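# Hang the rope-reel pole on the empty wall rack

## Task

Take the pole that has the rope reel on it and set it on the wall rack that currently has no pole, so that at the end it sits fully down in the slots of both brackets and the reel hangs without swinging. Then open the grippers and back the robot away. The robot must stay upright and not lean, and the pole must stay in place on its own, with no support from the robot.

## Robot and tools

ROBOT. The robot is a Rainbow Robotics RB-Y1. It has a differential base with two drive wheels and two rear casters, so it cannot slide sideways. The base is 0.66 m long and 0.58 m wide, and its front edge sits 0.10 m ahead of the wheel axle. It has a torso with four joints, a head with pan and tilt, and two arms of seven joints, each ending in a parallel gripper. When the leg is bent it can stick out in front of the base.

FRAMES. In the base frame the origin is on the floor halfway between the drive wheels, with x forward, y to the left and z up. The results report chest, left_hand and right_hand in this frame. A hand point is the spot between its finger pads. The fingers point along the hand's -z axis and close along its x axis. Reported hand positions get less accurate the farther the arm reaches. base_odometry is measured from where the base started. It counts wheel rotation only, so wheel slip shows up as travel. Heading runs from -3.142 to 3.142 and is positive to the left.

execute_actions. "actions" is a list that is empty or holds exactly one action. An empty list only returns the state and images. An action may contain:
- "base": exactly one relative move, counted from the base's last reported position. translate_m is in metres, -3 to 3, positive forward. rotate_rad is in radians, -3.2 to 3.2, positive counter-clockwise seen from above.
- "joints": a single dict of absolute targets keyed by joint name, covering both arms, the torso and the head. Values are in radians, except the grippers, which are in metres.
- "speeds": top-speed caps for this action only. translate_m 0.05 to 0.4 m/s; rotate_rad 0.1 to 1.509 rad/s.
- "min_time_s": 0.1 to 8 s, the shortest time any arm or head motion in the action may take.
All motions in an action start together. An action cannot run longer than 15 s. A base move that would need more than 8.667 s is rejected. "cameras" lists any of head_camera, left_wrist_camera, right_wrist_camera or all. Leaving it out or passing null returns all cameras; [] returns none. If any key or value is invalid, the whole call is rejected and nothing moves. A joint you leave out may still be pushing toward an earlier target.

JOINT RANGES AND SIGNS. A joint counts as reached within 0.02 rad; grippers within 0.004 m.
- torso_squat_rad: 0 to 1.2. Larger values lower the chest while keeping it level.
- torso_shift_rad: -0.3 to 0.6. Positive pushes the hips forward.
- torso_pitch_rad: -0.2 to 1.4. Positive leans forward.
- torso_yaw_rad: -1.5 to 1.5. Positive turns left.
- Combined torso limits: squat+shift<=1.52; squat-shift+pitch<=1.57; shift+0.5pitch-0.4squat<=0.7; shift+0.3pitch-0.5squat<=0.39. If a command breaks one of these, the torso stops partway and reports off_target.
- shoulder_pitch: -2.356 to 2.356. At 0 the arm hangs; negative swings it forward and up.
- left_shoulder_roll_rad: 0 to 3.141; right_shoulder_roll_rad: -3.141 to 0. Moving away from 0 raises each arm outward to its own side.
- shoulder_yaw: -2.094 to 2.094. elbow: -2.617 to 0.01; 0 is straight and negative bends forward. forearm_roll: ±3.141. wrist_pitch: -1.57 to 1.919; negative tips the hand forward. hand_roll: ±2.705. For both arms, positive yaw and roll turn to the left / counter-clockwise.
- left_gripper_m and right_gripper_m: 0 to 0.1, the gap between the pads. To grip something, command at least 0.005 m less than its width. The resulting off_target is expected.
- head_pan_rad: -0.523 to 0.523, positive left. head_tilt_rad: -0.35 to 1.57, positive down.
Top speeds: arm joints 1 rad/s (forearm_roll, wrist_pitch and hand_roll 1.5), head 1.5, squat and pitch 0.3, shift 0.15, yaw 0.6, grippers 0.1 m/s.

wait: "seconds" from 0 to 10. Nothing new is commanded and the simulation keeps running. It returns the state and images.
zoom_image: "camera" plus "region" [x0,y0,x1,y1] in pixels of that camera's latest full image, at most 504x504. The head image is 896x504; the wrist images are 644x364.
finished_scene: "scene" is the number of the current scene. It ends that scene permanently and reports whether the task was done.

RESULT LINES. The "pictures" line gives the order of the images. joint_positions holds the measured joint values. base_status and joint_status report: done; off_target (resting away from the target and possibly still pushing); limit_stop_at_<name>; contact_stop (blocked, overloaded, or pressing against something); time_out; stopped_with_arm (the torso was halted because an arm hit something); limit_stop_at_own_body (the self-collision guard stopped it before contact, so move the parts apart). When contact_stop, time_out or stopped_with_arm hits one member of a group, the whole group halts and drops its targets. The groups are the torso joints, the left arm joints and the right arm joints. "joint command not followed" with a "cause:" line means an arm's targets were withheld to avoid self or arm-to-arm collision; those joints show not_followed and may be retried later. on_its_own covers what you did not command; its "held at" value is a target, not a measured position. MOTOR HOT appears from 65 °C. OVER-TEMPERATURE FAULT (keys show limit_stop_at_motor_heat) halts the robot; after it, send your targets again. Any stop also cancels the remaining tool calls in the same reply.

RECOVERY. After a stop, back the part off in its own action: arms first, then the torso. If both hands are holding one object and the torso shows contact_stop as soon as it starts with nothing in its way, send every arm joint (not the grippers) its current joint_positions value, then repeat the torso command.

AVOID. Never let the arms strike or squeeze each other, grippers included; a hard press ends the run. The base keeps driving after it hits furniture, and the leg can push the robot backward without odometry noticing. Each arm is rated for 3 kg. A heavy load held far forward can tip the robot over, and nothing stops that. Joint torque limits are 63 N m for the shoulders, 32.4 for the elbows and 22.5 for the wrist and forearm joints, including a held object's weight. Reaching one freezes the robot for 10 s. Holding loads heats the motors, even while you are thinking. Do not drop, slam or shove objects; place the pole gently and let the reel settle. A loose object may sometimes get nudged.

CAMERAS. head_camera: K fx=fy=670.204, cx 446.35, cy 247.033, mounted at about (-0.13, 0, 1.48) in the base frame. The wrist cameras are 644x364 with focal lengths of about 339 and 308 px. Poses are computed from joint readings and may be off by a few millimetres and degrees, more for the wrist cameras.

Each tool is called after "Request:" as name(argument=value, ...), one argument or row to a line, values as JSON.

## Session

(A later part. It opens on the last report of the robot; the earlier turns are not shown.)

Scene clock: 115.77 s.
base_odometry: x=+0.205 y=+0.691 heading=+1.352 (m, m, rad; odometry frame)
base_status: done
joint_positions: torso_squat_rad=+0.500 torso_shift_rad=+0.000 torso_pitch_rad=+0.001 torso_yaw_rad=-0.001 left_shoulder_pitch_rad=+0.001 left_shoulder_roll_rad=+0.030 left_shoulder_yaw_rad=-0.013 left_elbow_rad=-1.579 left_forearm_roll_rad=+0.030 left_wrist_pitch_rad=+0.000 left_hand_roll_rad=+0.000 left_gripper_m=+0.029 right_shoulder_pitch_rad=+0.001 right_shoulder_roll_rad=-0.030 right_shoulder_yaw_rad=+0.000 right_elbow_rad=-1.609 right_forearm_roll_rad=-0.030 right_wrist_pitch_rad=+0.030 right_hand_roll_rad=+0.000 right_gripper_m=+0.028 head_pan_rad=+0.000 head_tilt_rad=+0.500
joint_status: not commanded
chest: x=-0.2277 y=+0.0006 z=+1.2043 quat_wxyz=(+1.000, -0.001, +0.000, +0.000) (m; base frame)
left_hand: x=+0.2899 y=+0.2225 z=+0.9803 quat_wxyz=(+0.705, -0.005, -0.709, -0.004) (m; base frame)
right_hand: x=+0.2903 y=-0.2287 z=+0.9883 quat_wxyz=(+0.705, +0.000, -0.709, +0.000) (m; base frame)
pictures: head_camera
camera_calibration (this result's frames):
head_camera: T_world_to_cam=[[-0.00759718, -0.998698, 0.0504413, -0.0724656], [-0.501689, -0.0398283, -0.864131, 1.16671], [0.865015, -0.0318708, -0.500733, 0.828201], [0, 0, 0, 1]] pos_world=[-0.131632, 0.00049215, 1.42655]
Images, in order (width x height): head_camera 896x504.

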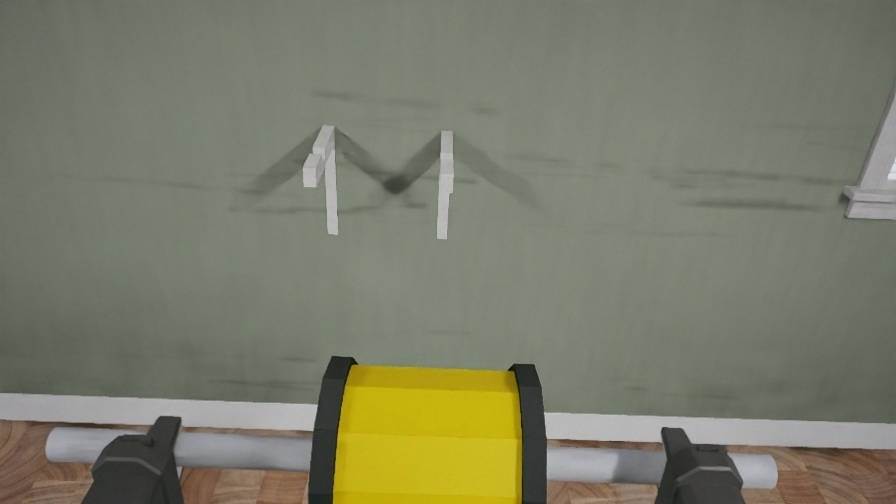

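Request:
execute_actions(
  actions=[
    {"base":{"rotate_rad":0.2}},
  ],
  cameras=[],
)

Request:
execute_actions(
  actions=[
    {"base":{"translate_m":0.55}},
  ],
  cameras=[],
)

Request:
execute_actions(
  actions=[
    {"base":{"rotate_rad":-0.2},"joints":{"head_tilt_rad":0.75}},
  ],
)

Scene clock: 129.43 s.
base_odometry: x=+0.205 y=+0.691 heading=+1.552 (m, m, rad; odometry frame)
base_status: done
joint_positions: torso_squat_rad=+0.500 torso_shift_rad=+0.000 torso_pitch_rad=+0.001 torso_yaw_rad=-0.001 left_shoulder_pitch_rad=+0.001 left_shoulder_roll_rad=+0.030 left_shoulder_yaw_rad=-0.013 left_elbow_rad=-1.579 left_forearm_roll_rad=+0.030 left_wrist_pitch_rad=+0.000 left_hand_roll_rad=+0.000 left_gripper_m=+0.029 right_shoulder_pitch_rad=+0.001 right_shoulder_roll_rad=-0.030 right_shoulder_yaw_rad=+0.000 right_elbow_rad=-1.609 right_forearm_roll_rad=-0.030 right_wrist_pitch_rad=+0.030 right_hand_roll_rad=+0.000 right_gripper_m=+0.028 head_pan_rad=+0.000 head_tilt_rad=+0.500
joint_status: not commanded
chest: x=-0.2277 y=+0.0005 z=+1.2043 quat_wxyz=(+1.000, +0.000, +0.000, +0.000) (m; base frame)
left_hand: x=+0.2899 y=+0.2224 z=+0.9803 quat_wxyz=(+0.705, -0.005, -0.709, -0.004) (m; base frame)
right_hand: x=+0.2903 y=-0.2287 z=+0.9883 quat_wxyz=(+0.705, +0.000, -0.709, +0.000) (m; base frame)
pictures: none
No camera images: the call's "cameras" was empty. Leave "cameras" out to get every camera's image.

Scene clock: 132.17 s.
base_odometry: x=+0.216 y=+1.241 heading=+1.551 (m, m, rad; odometry frame)
base_status: done
joint_positions: torso_squat_rad=+0.500 torso_shift_rad=+0.000 torso_pitch_rad=+0.001 torso_yaw_rad=-0.001 left_shoulder_pitch_rad=+0.001 left_shoulder_roll_rad=+0.030 left_shoulder_yaw_rad=-0.013 left_elbow_rad=-1.579 left_forearm_roll_rad=+0.030 left_wrist_pitch_rad=+0.000 left_hand_roll_rad=+0.000 left_gripper_m=+0.029 right_shoulder_pitch_rad=+0.001 right_shoulder_roll_rad=-0.030 right_shoulder_yaw_rad=+0.000 right_elbow_rad=-1.609 right_forearm_roll_rad=-0.030 right_wrist_pitch_rad=+0.030 right_hand_roll_rad=+0.000 right_gripper_m=+0.028 head_pan_rad=+0.000 head_tilt_rad=+0.500
joint_status: not commanded
chest: x=-0.2277 y=+0.0005 z=+1.2043 quat_wxyz=(+1.000, +0.000, +0.000, +0.000) (m; base frame)
left_hand: x=+0.2899 y=+0.2224 z=+0.9803 quat_wxyz=(+0.705, -0.005, -0.709, -0.004) (m; base frame)
right_hand: x=+0.2903 y=-0.2287 z=+0.9883 quat_wxyz=(+0.705, +0.000, -0.709, +0.000) (m; base frame)
pictures: none
No camera images: the call's "cameras" was empty. Leave "cameras" out to get every camera's image.

Scene clock: 133.77 s.
base_odometry: x=+0.216 y=+1.242 heading=+1.351 (m, m, rad; odometry frame)
base_status: done
joint_positions: torso_squat_rad=+0.500 torso_shift_rad=+0.000 torso_pitch_rad=+0.001 torso_yaw_rad=-0.001 left_shoulder_pitch_rad=+0.001 left_shoulder_roll_rad=+0.030 left_shoulder_yaw_rad=-0.013 left_elbow_rad=-1.579 left_forearm_roll_rad=+0.030 left_wrist_pitch_rad=+0.000 left_hand_roll_rad=+0.000 left_gripper_m=+0.029 right_shoulder_pitch_rad=+0.001 right_shoulder_roll_rad=-0.030 right_shoulder_yaw_rad=+0.000 right_elbow_rad=-1.609 right_forearm_roll_rad=-0.030 right_wrist_pitch_rad=+0.030 right_hand_roll_rad=+0.000 right_gripper_m=+0.028 head_pan_rad=+0.000 head_tilt_rad=+0.750
joint_status: all done
chest: x=-0.2277 y=+0.0006 z=+1.2043 quat_wxyz=(+1.000, -0.001, +0.000, +0.000) (m; base frame)
left_hand: x=+0.2899 y=+0.2225 z=+0.9803 quat_wxyz=(+0.705, -0.005, -0.709, -0.004) (m; base frame)
right_hand: x=+0.2903 y=-0.2287 z=+0.9883 quat_wxyz=(+0.705, +0.000, -0.709, +0.000) (m; base frame)
pictures: head_camera, left_wrist_camera, right_wrist_camera
camera_calibration (this result's frames):
head_camera: T_world_to_cam=[[0.00484798, -0.998704, 0.0506707, -0.070211], [-0.699897, -0.03958, -0.713147, 0.913945], [0.714228, -0.032007, -0.699181, 1.07588], [0, 0, 0, 1]] pos_world=[-0.128414, 0.000489554, 1.40757]
left_wrist_camera: T_world_to_cam=[[-0.0235186, -0.0465075, 0.998641, -0.955704], [-0.679538, -0.731928, -0.05009, 0.435369], [0.733263, -0.679793, -0.0143897, 0.0396722], [0, 0, 0, 1]] pos_world=[0.244283, 0.30118, 0.976784]
right_wrist_camera: T_world_to_cam=[[0.0743102, -0.0156372, -0.997113, 0.959867], [-0.607412, 0.792289, -0.0576926, 0.450624], [0.790904, 0.609945, 0.049377, -0.0534271], [0, 0, 0, 1]] pos_world=[0.244642, -0.309428, 0.985731]
Images, in order (width x height): head_camera 896x504, left_wrist_camera 644x364, right_wrist_camera 644x364.

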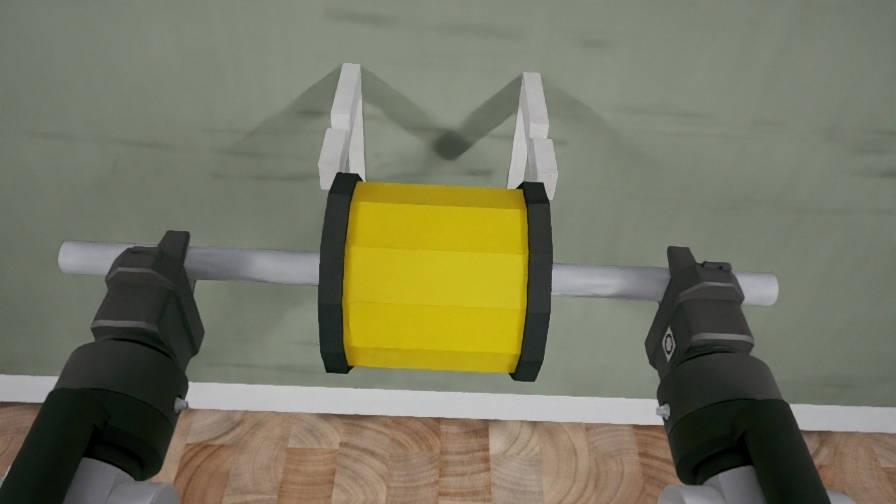

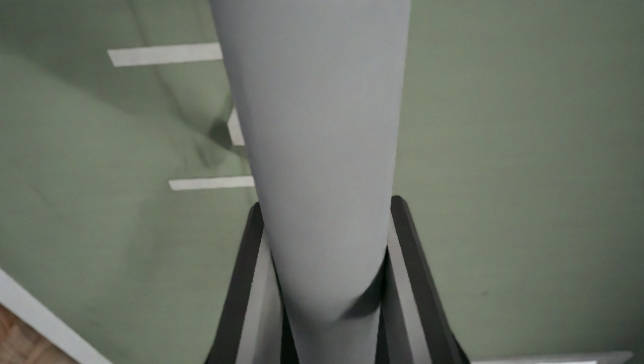

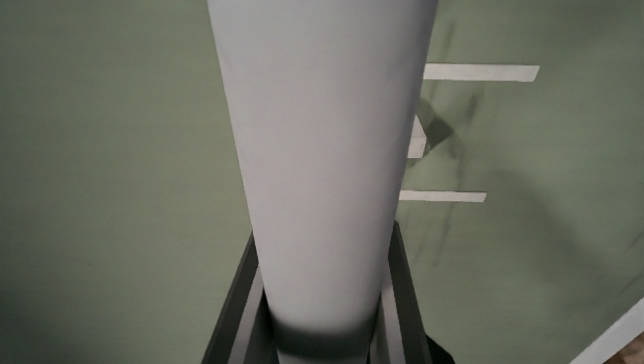

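Request:
execute_actions(
  actions=[
    {"base":{"translate_m":0.31},"speeds":{"translate_m":0.1},"joints":{"head_tilt_rad":0.95}},
  ],
)

Scene clock: 150.93 s.
base_odometry: x=+0.283 y=+1.544 heading=+1.351 (m, m, rad; odometry frame)
base_status: done
joint_positions: torso_squat_rad=+0.500 torso_shift_rad=+0.000 torso_pitch_rad=+0.001 torso_yaw_rad=-0.001 left_shoulder_pitch_rad=+0.001 left_shoulder_roll_rad=+0.030 left_shoulder_yaw_rad=-0.013 left_elbow_rad=-1.579 left_forearm_roll_rad=+0.030 left_wrist_pitch_rad=+0.000 left_hand_roll_rad=+0.000 left_gripper_m=+0.029 right_shoulder_pitch_rad=+0.001 right_shoulder_roll_rad=-0.030 right_shoulder_yaw_rad=+0.000 right_elbow_rad=-1.609 right_forearm_roll_rad=-0.030 right_wrist_pitch_rad=+0.030 right_hand_roll_rad=+0.000 right_gripper_m=+0.028 head_pan_rad=+0.000 head_tilt_rad=+0.950
joint_status: all done
chest: x=-0.2277 y=+0.0006 z=+1.2043 quat_wxyz=(+1.000, -0.001, +0.000, +0.000) (m; base frame)
left_hand: x=+0.2899 y=+0.2225 z=+0.9803 quat_wxyz=(+0.705, -0.005, -0.709, -0.004) (m; base frame)
right_hand: x=+0.2903 y=-0.2287 z=+0.9883 quat_wxyz=(+0.705, +0.000, -0.709, +0.000) (m; base frame)
pictures: head_camera, left_wrist_camera, right_wrist_camera
camera_calibration (this result's frames):
head_camera: T_world_to_cam=[[0.014597, -0.998711, 0.0486105, -0.0653141], [-0.827647, -0.0393473, -0.559868, 0.672449], [0.561059, -0.03206, -0.827154, 1.2241], [0, 0, 0, 1]] pos_world=[-0.129288, 0.000473719, 1.39218]
left_wrist_camera: T_world_to_cam=[[-0.0234981, -0.0465079, 0.998642, -0.9557], [-0.67954, -0.731928, -0.0500763, 0.435361], [0.733262, -0.679793, -0.0144051, 0.0396808], [0, 0, 0, 1]] pos_world=[0.244292, 0.30118, 0.976775]
right_wrist_camera: T_world_to_cam=[[0.0742789, -0.0156375, -0.997115, 0.959863], [-0.60741, 0.792292, -0.0576736, 0.45061], [0.790908, 0.609941, 0.0493523, -0.0534062], [0, 0, 0, 1]] pos_world=[0.244646, -0.30943, 0.985718]
Images, in order (width x height): head_camera 896x504, left_wrist_camera 644x364, right_wrist_camera 644x364.

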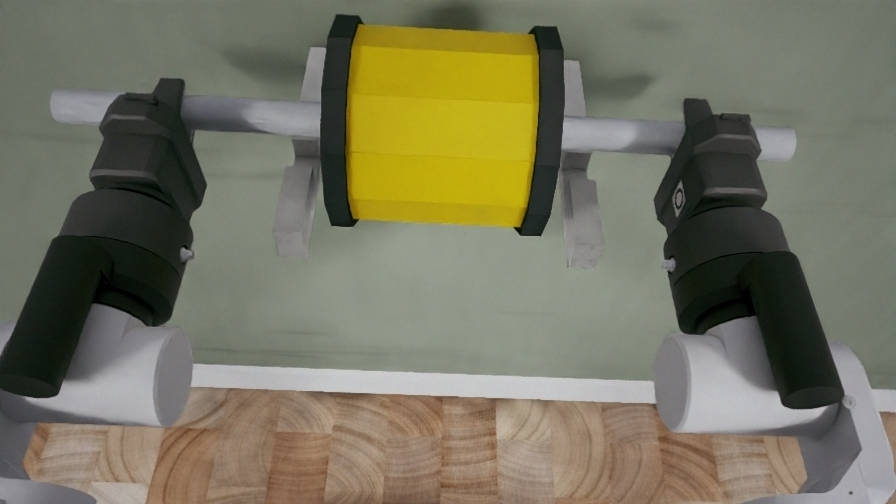

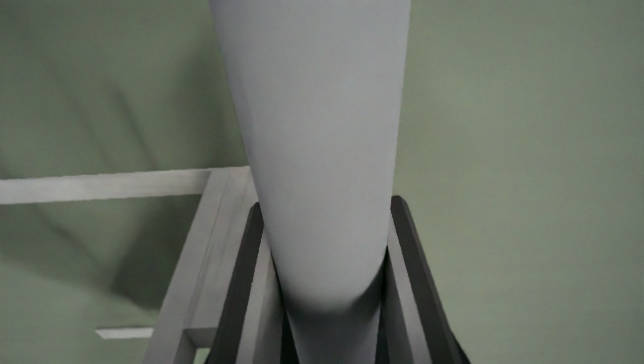

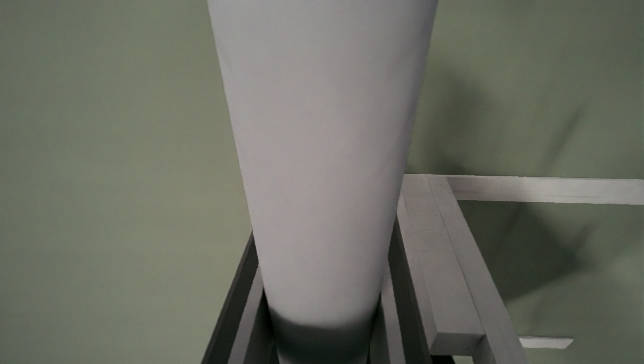

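Request:
execute_actions(
  actions=[
    {"joints":{"torso_squat_rad":0.565}},
  ],
)

Scene clock: 158.03 s.
base_odometry: x=+0.283 y=+1.544 heading=+1.351 (m, m, rad; odometry frame)
base_status: not commanded
joint_positions: torso_squat_rad=+0.565 torso_shift_rad=+0.000 torso_pitch_rad=+0.000 torso_yaw_rad=-0.001 left_shoulder_pitch_rad=+0.001 left_shoulder_roll_rad=+0.030 left_shoulder_yaw_rad=-0.013 left_elbow_rad=-1.579 left_forearm_roll_rad=+0.030 left_wrist_pitch_rad=+0.000 left_hand_roll_rad=+0.000 left_gripper_m=+0.029 right_shoulder_pitch_rad=+0.001 right_shoulder_roll_rad=-0.030 right_shoulder_yaw_rad=+0.000 right_elbow_rad=-1.609 right_forearm_roll_rad=-0.030 right_wrist_pitch_rad=+0.030 right_hand_roll_rad=+0.000 right_gripper_m=+0.028 head_pan_rad=+0.000 head_tilt_rad=+0.950
joint_status: all done
chest: x=-0.2278 y=+0.0006 z=+1.1811 quat_wxyz=(+1.000, -0.001, +0.000, +0.000) (m; base frame)
left_hand: x=+0.2898 y=+0.2225 z=+0.9573 quat_wxyz=(+0.705, -0.005, -0.709, -0.004) (m; base frame)
right_hand: x=+0.2903 y=-0.2287 z=+0.9653 quat_wxyz=(+0.705, +0.000, -0.709, +0.000) (m; base frame)
pictures: head_camera, left_wrist_camera, right_wrist_camera
camera_calibration (this result's frames):
head_camera: T_world_to_cam=[[0.0145893, -0.998711, 0.0486126, -0.0642038], [-0.827559, -0.0393472, -0.559999, 0.659606], [0.56119, -0.0320598, -0.827066, 1.20497], [0, 0, 0, 1]] pos_world=[-0.129418, 0.00046363, 1.36909]
left_wrist_camera: T_world_to_cam=[[-0.0236588, -0.046508, 0.998638, -0.932665], [-0.67953, -0.731929, -0.0501858, 0.434266], [0.733266, -0.679791, -0.014287, 0.0392701], [0, 0, 0, 1]] pos_world=[0.244236, 0.301171, 0.953749]
right_wrist_camera: T_world_to_cam=[[0.0744313, -0.0156375, -0.997104, 0.936856], [-0.607399, 0.792294, -0.0577663, 0.449342], [0.790902, 0.609939, 0.0494732, -0.0523327], [0, 0, 0, 1]] pos_world=[0.244589, -0.309441, 0.962688]
Images, in order (width x height): head_camera 896x504, left_wrist_camera 644x364, right_wrist_camera 644x364.

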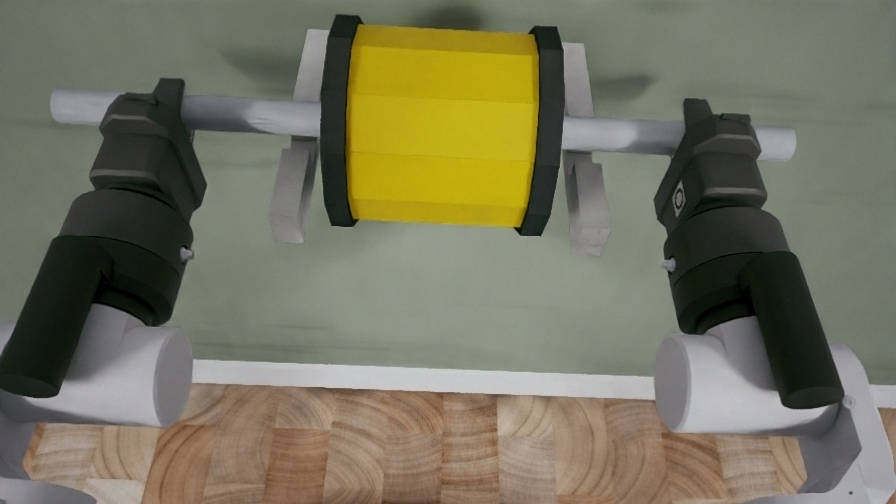

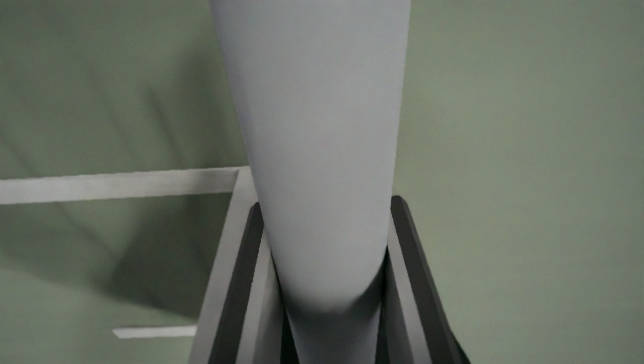

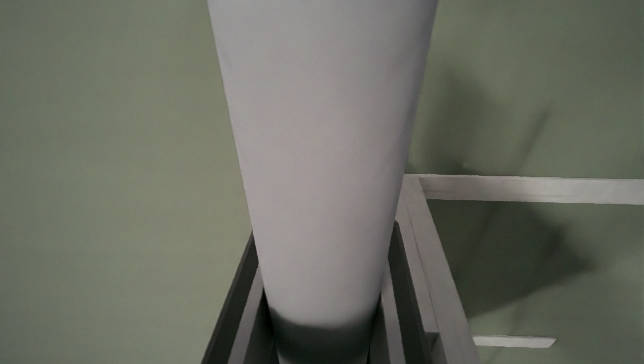

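Request:
execute_actions(
  actions=[
    {"joints":{"torso_squat_rad":0.6}},
  ],
  cameras=["head_camera"],
)

Request:
execute_actions(
  actions=[
    {"joints":{"torso_squat_rad":0.625}},
  ],
  cameras=["head_camera"],
)

Request:
zoom_image(
  camera="head_camera",
  region=[220,0,680,250],
)

Scene clock: 168.30 s.
base_odometry: x=+0.283 y=+1.544 heading=+1.351 (m, m, rad; odometry frame)
base_status: not commanded
joint_positions: torso_squat_rad=+0.600 torso_shift_rad=+0.000 torso_pitch_rad=+0.000 torso_yaw_rad=-0.001 left_shoulder_pitch_rad=+0.001 left_shoulder_roll_rad=+0.030 left_shoulder_yaw_rad=-0.013 left_elbow_rad=-1.579 left_forearm_roll_rad=+0.030 left_wrist_pitch_rad=+0.000 left_hand_roll_rad=+0.000 left_gripper_m=+0.029 right_shoulder_pitch_rad=+0.001 right_shoulder_roll_rad=-0.030 right_shoulder_yaw_rad=+0.000 right_elbow_rad=-1.609 right_forearm_roll_rad=-0.030 right_wrist_pitch_rad=+0.030 right_hand_roll_rad=+0.000 right_gripper_m=+0.028 head_pan_rad=+0.000 head_tilt_rad=+0.950
joint_status: all done
chest: x=-0.2278 y=+0.0006 z=+1.1677 quat_wxyz=(+1.000, -0.001, +0.000, +0.000) (m; base frame)
left_hand: x=+0.2898 y=+0.2225 z=+0.9438 quat_wxyz=(+0.705, -0.005, -0.709, -0.004) (m; base frame)
right_hand: x=+0.2903 y=-0.2287 z=+0.9518 quat_wxyz=(+0.705, +0.000, -0.709, +0.000) (m; base frame)
pictures: head_camera
camera_calibration (this result's frames):
head_camera: T_world_to_cam=[[0.0145888, -0.998711, 0.0486128, -0.0635547], [-0.827554, -0.0393472, -0.560006, 0.652058], [0.561197, -0.0320598, -0.827061, 1.19383], [0, 0, 0, 1]] pos_world=[-0.129432, 0.000457815, 1.35561]
Images, in order (width x height): head_camera 896x504.

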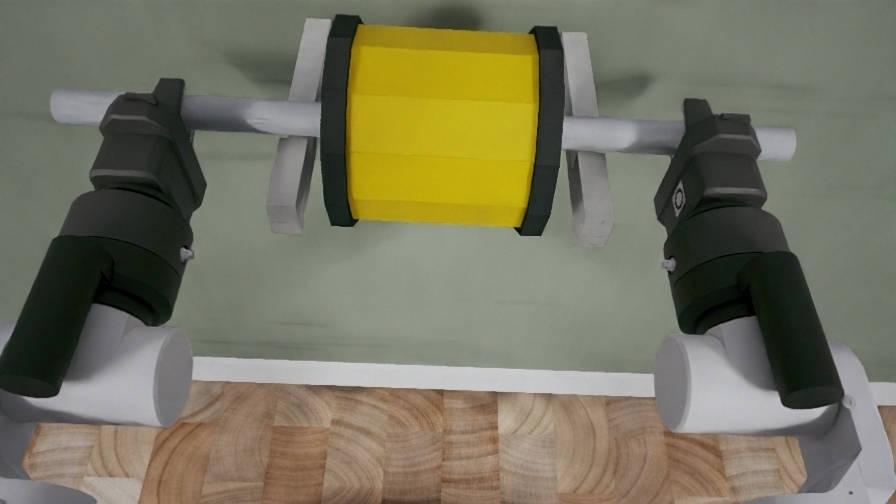

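Scene clock: 169.00 s.
base_odometry: x=+0.283 y=+1.544 heading=+1.351 (m, m, rad; odometry frame)
base_status: not commanded
joint_positions: torso_squat_rad=+0.625 torso_shift_rad=+0.000 torso_pitch_rad=-0.001 torso_yaw_rad=-0.001 left_shoulder_pitch_rad=-0.001 left_shoulder_roll_rad=+0.030 left_shoulder_yaw_rad=-0.013 left_elbow_rad=-1.581 left_forearm_roll_rad=+0.030 left_wrist_pitch_rad=-0.001 left_hand_roll_rad=+0.000 left_gripper_m=+0.030 right_shoulder_pitch_rad=-0.001 right_shoulder_roll_rad=-0.030 right_shoulder_yaw_rad=+0.000 right_elbow_rad=-1.611 right_forearm_roll_rad=-0.030 right_wrist_pitch_rad=+0.029 right_hand_roll_rad=+0.000 right_gripper_m=+0.028 head_pan_rad=+0.000 head_tilt_rad=+0.950
joint_status: all done
chest: x=-0.2284 y=+0.0006 z=+1.1576 quat_wxyz=(+1.000, -0.001, +0.000, +0.000) (m; base frame)
left_hand: x=+0.2901 y=+0.2221 z=+0.9367 quat_wxyz=(+0.703, -0.005, -0.712, -0.005) (m; base frame)
right_hand: x=+0.2905 y=-0.2285 z=+0.9448 quat_wxyz=(+0.703, +0.000, -0.712, +0.001) (m; base frame)
pictures: head_camera
camera_calibration (this result's frames):
head_camera: T_world_to_cam=[[0.0145292, -0.998711, 0.0486309, -0.0630935], [-0.826861, -0.0393477, -0.561029, 0.647227], [0.562219, -0.0320597, -0.826367, 1.18525], [0, 0, 0, 1]] pos_world=[-0.130289, 0.00045355, 1.34564]
Images, in order (width x height): head_camera 896x504.

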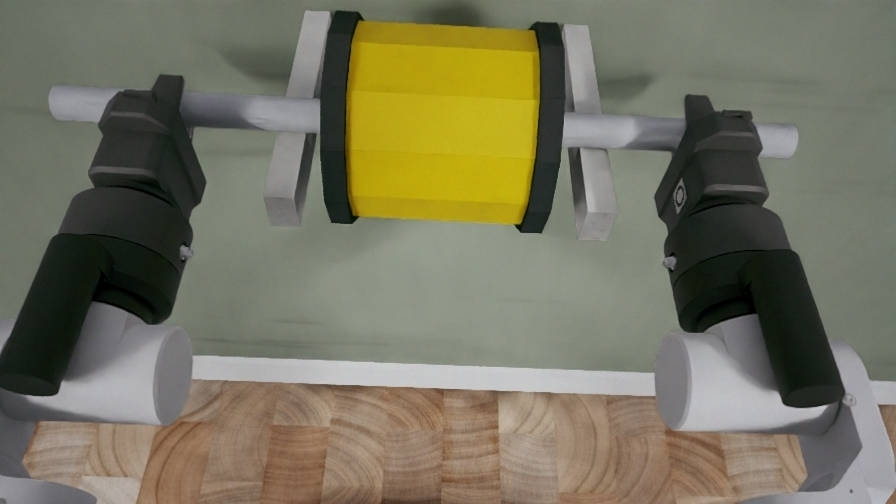

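Region (220, 0, 680, 250) of head_camera's 896x504 image, scaled by 1.096, with more detail than that image has; it fills the top 274 rows of this view, and the rest is white.

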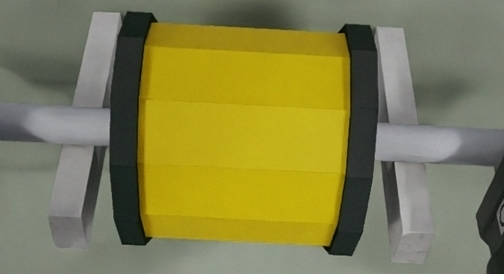

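Request:
execute_actions(
  actions=[
    {"joints":{"torso_squat_rad":0.595}},
  ],
  cameras=[],
)

Request:
execute_actions(
  actions=[
    {"base":{"translate_m":0.009},"speeds":{"translate_m":0.05}},
  ],
  cameras=["head_camera"],
)

Request:
execute_actions(
  actions=[
    {"joints":{"torso_squat_rad":0.625}},
  ],
  cameras=["head_camera"],
)

Scene clock: 178.80 s.
base_odometry: x=+0.283 y=+1.544 heading=+1.351 (m, m, rad; odometry frame)
base_status: not commanded
joint_positions: torso_squat_rad=+0.595 torso_shift_rad=+0.000 torso_pitch_rad=+0.001 torso_yaw_rad=-0.001 left_shoulder_pitch_rad=+0.000 left_shoulder_roll_rad=+0.030 left_shoulder_yaw_rad=-0.013 left_elbow_rad=-1.579 left_forearm_roll_rad=+0.030 left_wrist_pitch_rad=+0.000 left_hand_roll_rad=+0.000 left_gripper_m=+0.029 right_shoulder_pitch_rad=+0.001 right_shoulder_roll_rad=-0.030 right_shoulder_yaw_rad=+0.000 right_elbow_rad=-1.609 right_forearm_roll_rad=-0.030 right_wrist_pitch_rad=+0.030 right_hand_roll_rad=+0.000 right_gripper_m=+0.028 head_pan_rad=+0.000 head_tilt_rad=+0.950
joint_status: all done
chest: x=-0.2277 y=+0.0006 z=+1.1696 quat_wxyz=(+1.000, -0.001, +0.000, +0.000) (m; base frame)
left_hand: x=+0.2900 y=+0.2225 z=+0.9459 quat_wxyz=(+0.705, -0.005, -0.709, -0.004) (m; base frame)
right_hand: x=+0.2904 y=-0.2287 z=+0.9539 quat_wxyz=(+0.705, +0.000, -0.709, +0.001) (m; base frame)
pictures: none
No camera images: the call's "cameras" was empty. Leave "cameras" out to get every camera's image.

Scene clock: 179.60 s.
base_odometry: x=+0.285 y=+1.553 heading=+1.350 (m, m, rad; odometry frame)
base_status: done
joint_positions: torso_squat_rad=+0.595 torso_shift_rad=+0.000 torso_pitch_rad=+0.001 torso_yaw_rad=-0.001 left_shoulder_pitch_rad=+0.001 left_shoulder_roll_rad=+0.030 left_shoulder_yaw_rad=-0.013 left_elbow_rad=-1.579 left_forearm_roll_rad=+0.030 left_wrist_pitch_rad=+0.000 left_hand_roll_rad=+0.000 left_gripper_m=+0.029 right_shoulder_pitch_rad=+0.001 right_shoulder_roll_rad=-0.030 right_shoulder_yaw_rad=+0.000 right_elbow_rad=-1.609 right_forearm_roll_rad=-0.030 right_wrist_pitch_rad=+0.030 right_hand_roll_rad=+0.000 right_gripper_m=+0.028 head_pan_rad=+0.000 head_tilt_rad=+0.950
joint_status: not commanded
chest: x=-0.2277 y=+0.0006 z=+1.1696 quat_wxyz=(+1.000, -0.001, +0.000, +0.000) (m; base frame)
left_hand: x=+0.2899 y=+0.2225 z=+0.9458 quat_wxyz=(+0.705, -0.005, -0.709, -0.004) (m; base frame)
right_hand: x=+0.2903 y=-0.2287 z=+0.9538 quat_wxyz=(+0.705, +0.000, -0.709, +0.001) (m; base frame)
pictures: head_camera
camera_calibration (this result's frames):
head_camera: T_world_to_cam=[[0.0145943, -0.998711, 0.0486112, -0.0636473], [-0.827621, -0.039347, -0.559907, 0.653074], [0.561098, -0.0320602, -0.827128, 1.19548], [0, 0, 0, 1]] pos_world=[-0.129357, 0.000458761, 1.35757]
Images, in order (width x height): head_camera 896x504.

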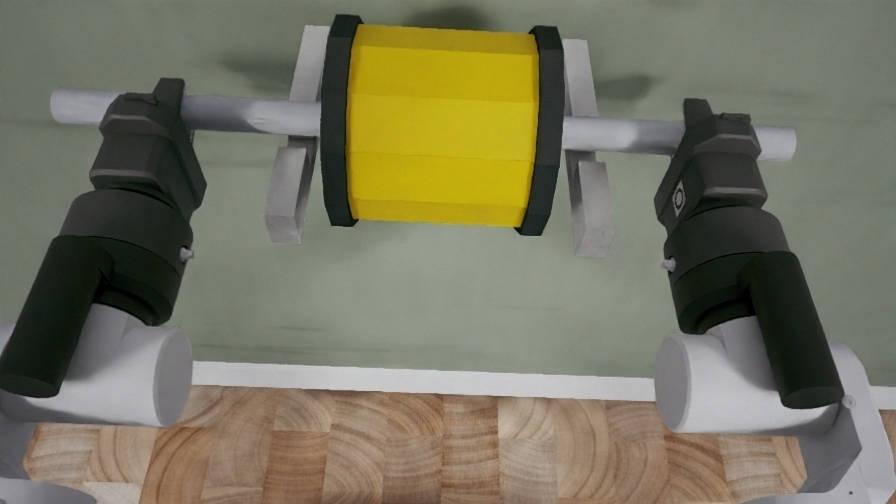

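Scene clock: 180.33 s.
base_odometry: x=+0.285 y=+1.553 heading=+1.350 (m, m, rad; odometry frame)
base_status: not commanded
joint_positions: torso_squat_rad=+0.625 torso_shift_rad=+0.000 torso_pitch_rad=+0.000 torso_yaw_rad=-0.001 left_shoulder_pitch_rad=+0.001 left_shoulder_roll_rad=+0.030 left_shoulder_yaw_rad=-0.013 left_elbow_rad=-1.579 left_forearm_roll_rad=+0.030 left_wrist_pitch_rad=+0.000 left_hand_roll_rad=+0.000 left_gripper_m=+0.029 right_shoulder_pitch_rad=+0.001 right_shoulder_roll_rad=-0.030 right_shoulder_yaw_rad=+0.000 right_elbow_rad=-1.609 right_forearm_roll_rad=-0.030 right_wrist_pitch_rad=+0.030 right_hand_roll_rad=+0.000 right_gripper_m=+0.028 head_pan_rad=+0.000 head_tilt_rad=+0.950
joint_status: all done
chest: x=-0.2278 y=+0.0006 z=+1.1576 quat_wxyz=(+1.000, -0.001, +0.000, +0.000) (m; base frame)
left_hand: x=+0.2899 y=+0.2225 z=+0.9338 quat_wxyz=(+0.705, -0.005, -0.709, -0.004) (m; base frame)
right_hand: x=+0.2903 y=-0.2287 z=+0.9418 quat_wxyz=(+0.705, +0.000, -0.709, +0.001) (m; base frame)
pictures: head_camera
camera_calibration (this result's frames):
head_camera: T_world_to_cam=[[0.014589, -0.998711, 0.0486129, -0.0630699], [-0.827556, -0.0393472, -0.560002, 0.646417], [0.561193, -0.0320601, -0.827064, 1.18551], [0, 0, 0, 1]] pos_world=[-0.129434, 0.000453619, 1.34555]
Images, in order (width x height): head_camera 896x504.

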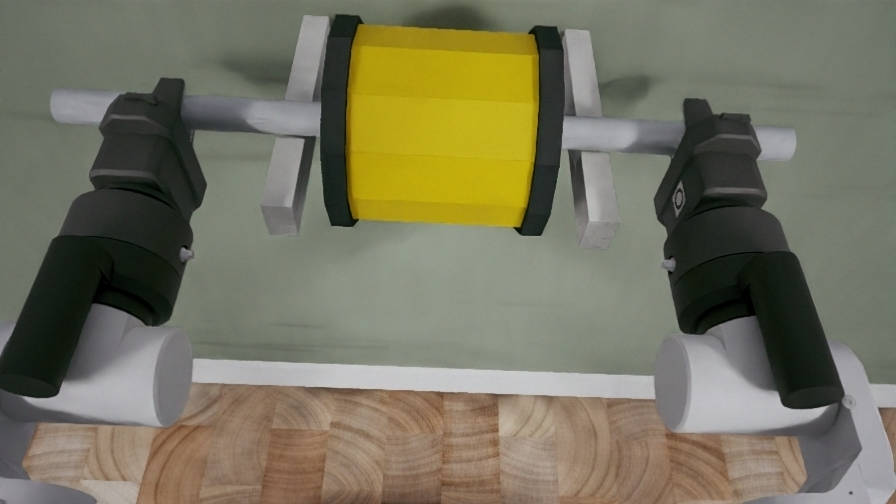

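Going in freely now.

Request:
execute_actions(
  actions=[
    {"joints":{"torso_squat_rad":0.65}},
  ],
  cameras=["head_camera"],
)

Request:
execute_actions(
  actions=[
    {"joints":{"left_gripper_m":0.04,"right_gripper_m":0.04}},
  ],
  cameras=[],
)

Request:
execute_actions(
  actions=[
    {"joints":{"torso_squat_rad":0.668}},
  ],
)

Scene clock: 187.67 s.
base_odometry: x=+0.285 y=+1.553 heading=+1.350 (m, m, rad; odometry frame)
base_status: not commanded
joint_positions: torso_squat_rad=+0.650 torso_shift_rad=+0.000 torso_pitch_rad=+0.000 torso_yaw_rad=+0.000 left_shoulder_pitch_rad=+0.000 left_shoulder_roll_rad=+0.030 left_shoulder_yaw_rad=-0.013 left_elbow_rad=-1.580 left_forearm_roll_rad=+0.030 left_wrist_pitch_rad=+0.000 left_hand_roll_rad=+0.000 left_gripper_m=+0.030 right_shoulder_pitch_rad=-0.004 right_shoulder_roll_rad=-0.030 right_shoulder_yaw_rad=+0.000 right_elbow_rad=-1.612 right_forearm_roll_rad=-0.030 right_wrist_pitch_rad=+0.029 right_hand_roll_rad=+0.000 right_gripper_m=+0.028 head_pan_rad=+0.000 head_tilt_rad=+0.950
joint_status: all done
chest: x=-0.2277 y=+0.0006 z=+1.1472 quat_wxyz=(+1.000, -0.001, +0.000, +0.000) (m; base frame)
left_hand: x=+0.2902 y=+0.2225 z=+0.9243 quat_wxyz=(+0.704, -0.005, -0.710, -0.004) (m; base frame)
right_hand: x=+0.2918 y=-0.2280 z=+0.9355 quat_wxyz=(+0.702, +0.000, -0.712, +0.001) (m; base frame)
pictures: head_camera
camera_calibration (this result's frames):
head_camera: T_world_to_cam=[[0.0147487, -0.998704, 0.0487115, -0.0626148], [-0.827474, -0.0395392, -0.56011, 0.640818], [0.56131, -0.0320466, -0.826985, 1.1768], [0, 0, 0, 1]] pos_world=[-0.129364, 0.000516176, 1.33517]
Images, in order (width x height): head_camera 896x504.

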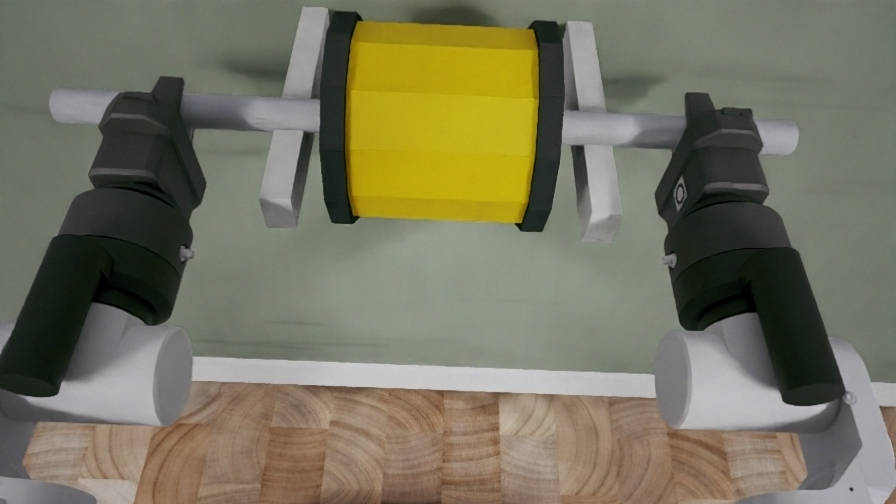

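Scene clock: 188.33 s.
base_odometry: x=+0.285 y=+1.553 heading=+1.350 (m, m, rad; odometry frame)
base_status: not commanded
joint_positions: torso_squat_rad=+0.650 torso_shift_rad=+0.000 torso_pitch_rad=+0.001 torso_yaw_rad=-0.001 left_shoulder_pitch_rad=+0.001 left_shoulder_roll_rad=+0.030 left_shoulder_yaw_rad=-0.013 left_elbow_rad=-1.579 left_forearm_roll_rad=+0.030 left_wrist_pitch_rad=+0.000 left_hand_roll_rad=+0.000 left_gripper_m=+0.040 right_shoulder_pitch_rad=+0.001 right_shoulder_roll_rad=-0.030 right_shoulder_yaw_rad=+0.000 right_elbow_rad=-1.609 right_forearm_roll_rad=-0.030 right_wrist_pitch_rad=+0.030 right_hand_roll_rad=+0.000 right_gripper_m=+0.040 head_pan_rad=+0.000 head_tilt_rad=+0.950
joint_status: all done
chest: x=-0.2277 y=+0.0006 z=+1.1472 quat_wxyz=(+1.000, -0.001, +0.000, +0.000) (m; base frame)
left_hand: x=+0.2899 y=+0.2225 z=+0.9233 quat_wxyz=(+0.705, -0.005, -0.709, -0.004) (m; base frame)
right_hand: x=+0.2905 y=-0.2286 z=+0.9317 quat_wxyz=(+0.705, +0.000, -0.710, +0.001) (m; base frame)
pictures: none
No camera images: the call's "cameras" was empty. Leave "cameras" out to get every camera's image.

Scene clock: 188.97 s.
base_odometry: x=+0.285 y=+1.553 heading=+1.350 (m, m, rad; odometry frame)
base_status: not commanded
joint_positions: torso_squat_rad=+0.668 torso_shift_rad=+0.000 torso_pitch_rad=+0.000 torso_yaw_rad=-0.001 left_shoulder_pitch_rad=+0.000 left_shoulder_roll_rad=+0.030 left_shoulder_yaw_rad=-0.013 left_elbow_rad=-1.580 left_forearm_roll_rad=+0.030 left_wrist_pitch_rad=+0.000 left_hand_roll_rad=+0.000 left_gripper_m=+0.040 right_shoulder_pitch_rad=+0.000 right_shoulder_roll_rad=-0.030 right_shoulder_yaw_rad=+0.000 right_elbow_rad=-1.610 right_forearm_roll_rad=-0.030 right_wrist_pitch_rad=+0.030 right_hand_roll_rad=+0.000 right_gripper_m=+0.040 head_pan_rad=+0.000 head_tilt_rad=+0.950
joint_status: all done
chest: x=-0.2280 y=+0.0006 z=+1.1395 quat_wxyz=(+1.000, -0.001, +0.000, +0.000) (m; base frame)
left_hand: x=+0.2898 y=+0.2225 z=+0.9163 quat_wxyz=(+0.704, -0.005, -0.710, -0.004) (m; base frame)
right_hand: x=+0.2904 y=-0.2286 z=+0.9247 quat_wxyz=(+0.704, +0.000, -0.710, +0.001) (m; base frame)
pictures: head_camera, left_wrist_camera, right_wrist_camera
camera_calibration (this result's frames):
head_camera: T_world_to_cam=[[0.0146144, -0.99871, 0.048637, -0.0622073], [-0.827306, -0.0393961, -0.560368, 0.636542], [0.561561, -0.0320482, -0.826814, 1.17043], [0, 0, 0, 1]] pos_world=[-0.129744, 0.000460457, 1.32745]
left_wrist_camera: T_world_to_cam=[[-0.0253285, -0.0464373, 0.9986, -0.891292], [-0.679435, -0.731942, -0.0512703, 0.433156], [0.733298, -0.679782, -0.0130121, 0.0375231], [0, 0, 0, 1]] pos_world=[0.244211, 0.301164, 0.912741]
right_wrist_camera: T_world_to_cam=[[0.0768932, -0.015866, -0.996913, 0.895489], [-0.607515, 0.79208, -0.0594644, 0.448533], [0.790578, 0.610212, 0.0512667, -0.051955], [0, 0, 0, 1]] pos_world=[0.244708, -0.309362, 0.92206]
Images, in order (width x height): head_camera 896x504, left_wrist_camera 644x364, right_wrist_camera 644x364.

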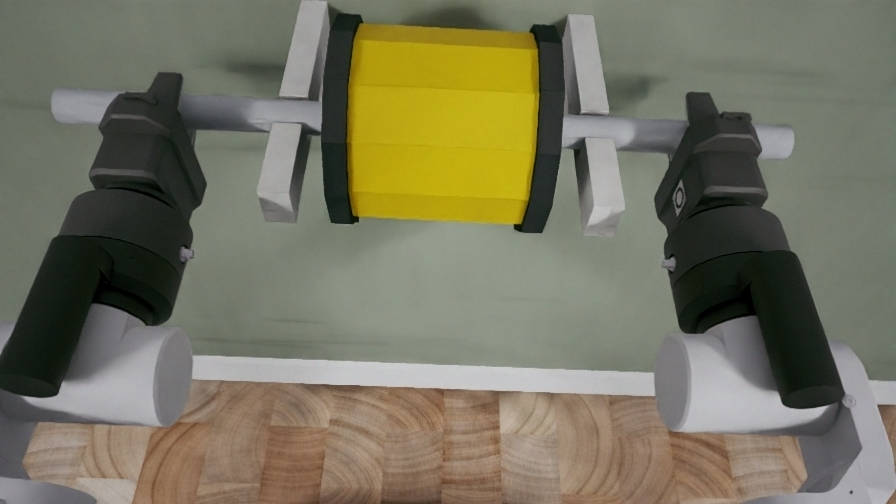

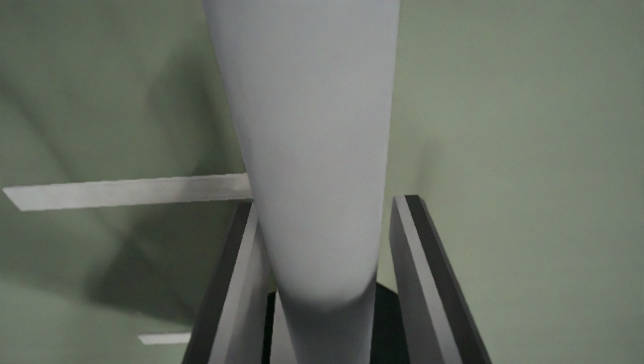

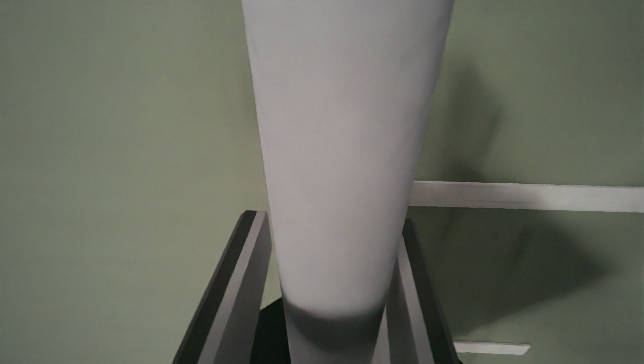

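Seated; arms are unloaded.

Request:
execute_actions(
  actions=[
    {"joints":{"left_gripper_m":0.1,"right_gripper_m":0.1}},
  ],
  cameras=[],
)

Request:
execute_actions(
  actions=[
    {"base":{"translate_m":-0.5}, "joints":{"head_tilt_rad":0.55}},
  ],
  cameras=["head_camera"],
)

Request:
wait(
  seconds=6,
)

Scene clock: 198.73 s.
base_odometry: x=+0.285 y=+1.553 heading=+1.350 (m, m, rad; odometry frame)
base_status: not commanded
joint_positions: torso_squat_rad=+0.668 torso_shift_rad=+0.000 torso_pitch_rad=+0.000 torso_yaw_rad=-0.001 left_shoulder_pitch_rad=+0.000 left_shoulder_roll_rad=+0.030 left_shoulder_yaw_rad=-0.013 left_elbow_rad=-1.580 left_forearm_roll_rad=+0.030 left_wrist_pitch_rad=+0.000 left_hand_roll_rad=+0.000 left_gripper_m=+0.100 right_shoulder_pitch_rad=+0.000 right_shoulder_roll_rad=-0.030 right_shoulder_yaw_rad=+0.000 right_elbow_rad=-1.610 right_forearm_roll_rad=-0.030 right_wrist_pitch_rad=+0.030 right_hand_roll_rad=+0.000 right_gripper_m=+0.099 head_pan_rad=+0.000 head_tilt_rad=+0.950
joint_status: all done
chest: x=-0.2280 y=+0.0006 z=+1.1395 quat_wxyz=(+1.000, -0.001, +0.000, +0.000) (m; base frame)
left_hand: x=+0.2898 y=+0.2224 z=+0.9163 quat_wxyz=(+0.704, -0.005, -0.710, -0.004) (m; base frame)
right_hand: x=+0.2904 y=-0.2286 z=+0.9248 quat_wxyz=(+0.704, +0.000, -0.710, +0.001) (m; base frame)
pictures: none
No camera images: the call's "cameras" was empty. Leave "cameras" out to get every camera's image.

Scene clock: 201.50 s.
base_odometry: x=+0.176 y=+1.065 heading=+1.350 (m, m, rad; odometry frame)
base_status: done
joint_positions: torso_squat_rad=+0.668 torso_shift_rad=+0.000 torso_pitch_rad=+0.000 torso_yaw_rad=-0.001 left_shoulder_pitch_rad=+0.000 left_shoulder_roll_rad=+0.030 left_shoulder_yaw_rad=-0.013 left_elbow_rad=-1.580 left_forearm_roll_rad=+0.030 left_wrist_pitch_rad=+0.000 left_hand_roll_rad=+0.000 left_gripper_m=+0.100 right_shoulder_pitch_rad=+0.000 right_shoulder_roll_rad=-0.030 right_shoulder_yaw_rad=+0.000 right_elbow_rad=-1.610 right_forearm_roll_rad=-0.030 right_wrist_pitch_rad=+0.030 right_hand_roll_rad=+0.000 right_gripper_m=+0.099 head_pan_rad=+0.000 head_tilt_rad=+0.550
joint_status: all done
chest: x=-0.2280 y=+0.0006 z=+1.1395 quat_wxyz=(+1.000, -0.001, +0.000, +0.000) (m; base frame)
left_hand: x=+0.2899 y=+0.2224 z=+0.9165 quat_wxyz=(+0.704, -0.005, -0.710, -0.004) (m; base frame)
right_hand: x=+0.2904 y=-0.2286 z=+0.9249 quat_wxyz=(+0.704, +0.000, -0.710, +0.001) (m; base frame)
pictures: head_camera
camera_calibration (this result's frames):
head_camera: T_world_to_cam=[[-0.00510677, -0.998698, 0.0507537, -0.0691173], [-0.543795, -0.0398203, -0.838273, 1.06719], [0.839202, -0.0318805, -0.542884, 0.847302], [0, 0, 0, 1]] pos_world=[-0.131076, 0.000480984, 1.35809]
Images, in order (width x height): head_camera 896x504.

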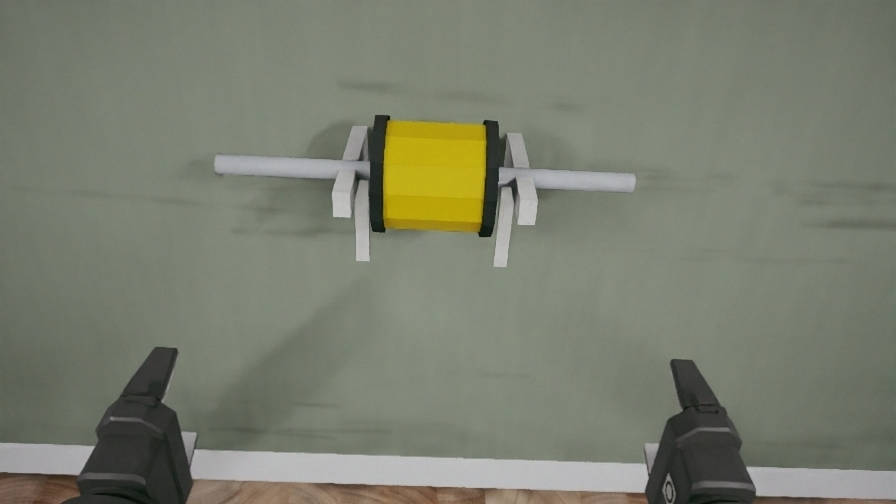

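Scene clock: 207.50 s.
base_odometry: x=+0.176 y=+1.065 heading=+1.350 (m, m, rad; odometry frame)
base_status: done
joint_positions: torso_squat_rad=+0.668 torso_shift_rad=+0.000 torso_pitch_rad=+0.000 torso_yaw_rad=-0.001 left_shoulder_pitch_rad=+0.000 left_shoulder_roll_rad=+0.030 left_shoulder_yaw_rad=-0.013 left_elbow_rad=-1.580 left_forearm_roll_rad=+0.030 left_wrist_pitch_rad=+0.000 left_hand_roll_rad=+0.000 left_gripper_m=+0.100 right_shoulder_pitch_rad=+0.000 right_shoulder_roll_rad=-0.030 right_shoulder_yaw_rad=+0.000 right_elbow_rad=-1.610 right_forearm_roll_rad=-0.030 right_wrist_pitch_rad=+0.030 right_hand_roll_rad=+0.000 right_gripper_m=+0.099 head_pan_rad=+0.000 head_tilt_rad=+0.550
joint_status: all done
chest: x=-0.2280 y=+0.0006 z=+1.1395 quat_wxyz=(+1.000, -0.001, +0.000, +0.000) (m; base frame)
left_hand: x=+0.2899 y=+0.2224 z=+0.9165 quat_wxyz=(+0.704, -0.005, -0.710, -0.004) (m; base frame)
right_hand: x=+0.2904 y=-0.2286 z=+0.9249 quat_wxyz=(+0.704, +0.000, -0.710, +0.001) (m; base frame)
wait: 6.00 s; at rest by 0.27 s
pictures: head_camera, left_wrist_camera, right_wrist_camera
camera_calibration (this result's frames):
head_camera: T_world_to_cam=[[-0.0051069, -0.998698, 0.0507536, -0.0691172], [-0.543796, -0.03982, -0.838272, 1.06719], [0.839202, -0.0318806, -0.542885, 0.847302], [0, 0, 0, 1]] pos_world=[-0.131075, 0.000480895, 1.35809]
left_wrist_camera: T_world_to_cam=[[-0.0257551, -0.0464487, 0.998589, -0.891361], [-0.679496, -0.731865, -0.0515675, 0.433447], [0.733227, -0.679865, -0.0127124, 0.0371877], [0, 0, 0, 1]] pos_world=[0.244301, 0.301104, 0.912927]
right_wrist_camera: T_world_to_cam=[[0.0772841, -0.0158452, -0.996883, 0.895531], [-0.607552, 0.792034, -0.0596901, 0.448764], [0.790511, 0.610272, 0.0515847, -0.0522951], [0, 0, 0, 1]] pos_world=[0.244777, -0.309332, 0.922224]
Images, in order (width x height): head_camera 896x504, left_wrist_camera 644x364, right_wrist_camera 644x364.

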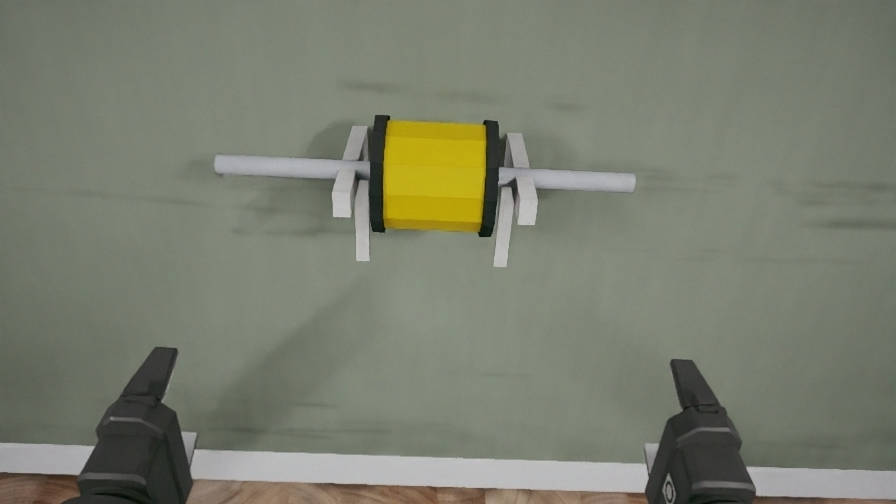

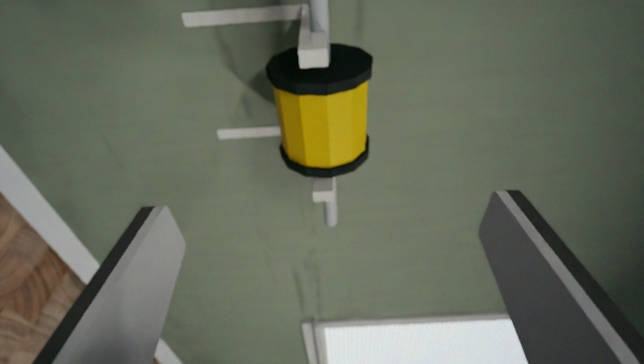

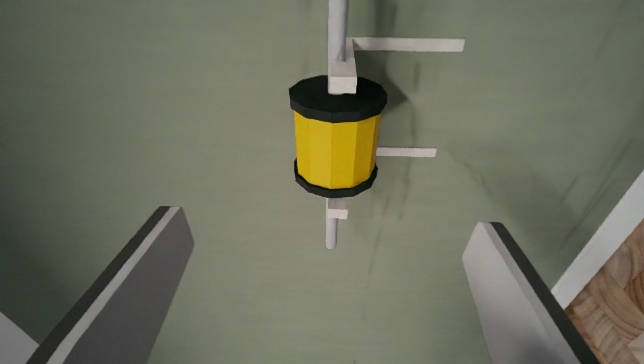

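Request:
finished_scene(
  scene=2,
)

The scene is finished: the task was done.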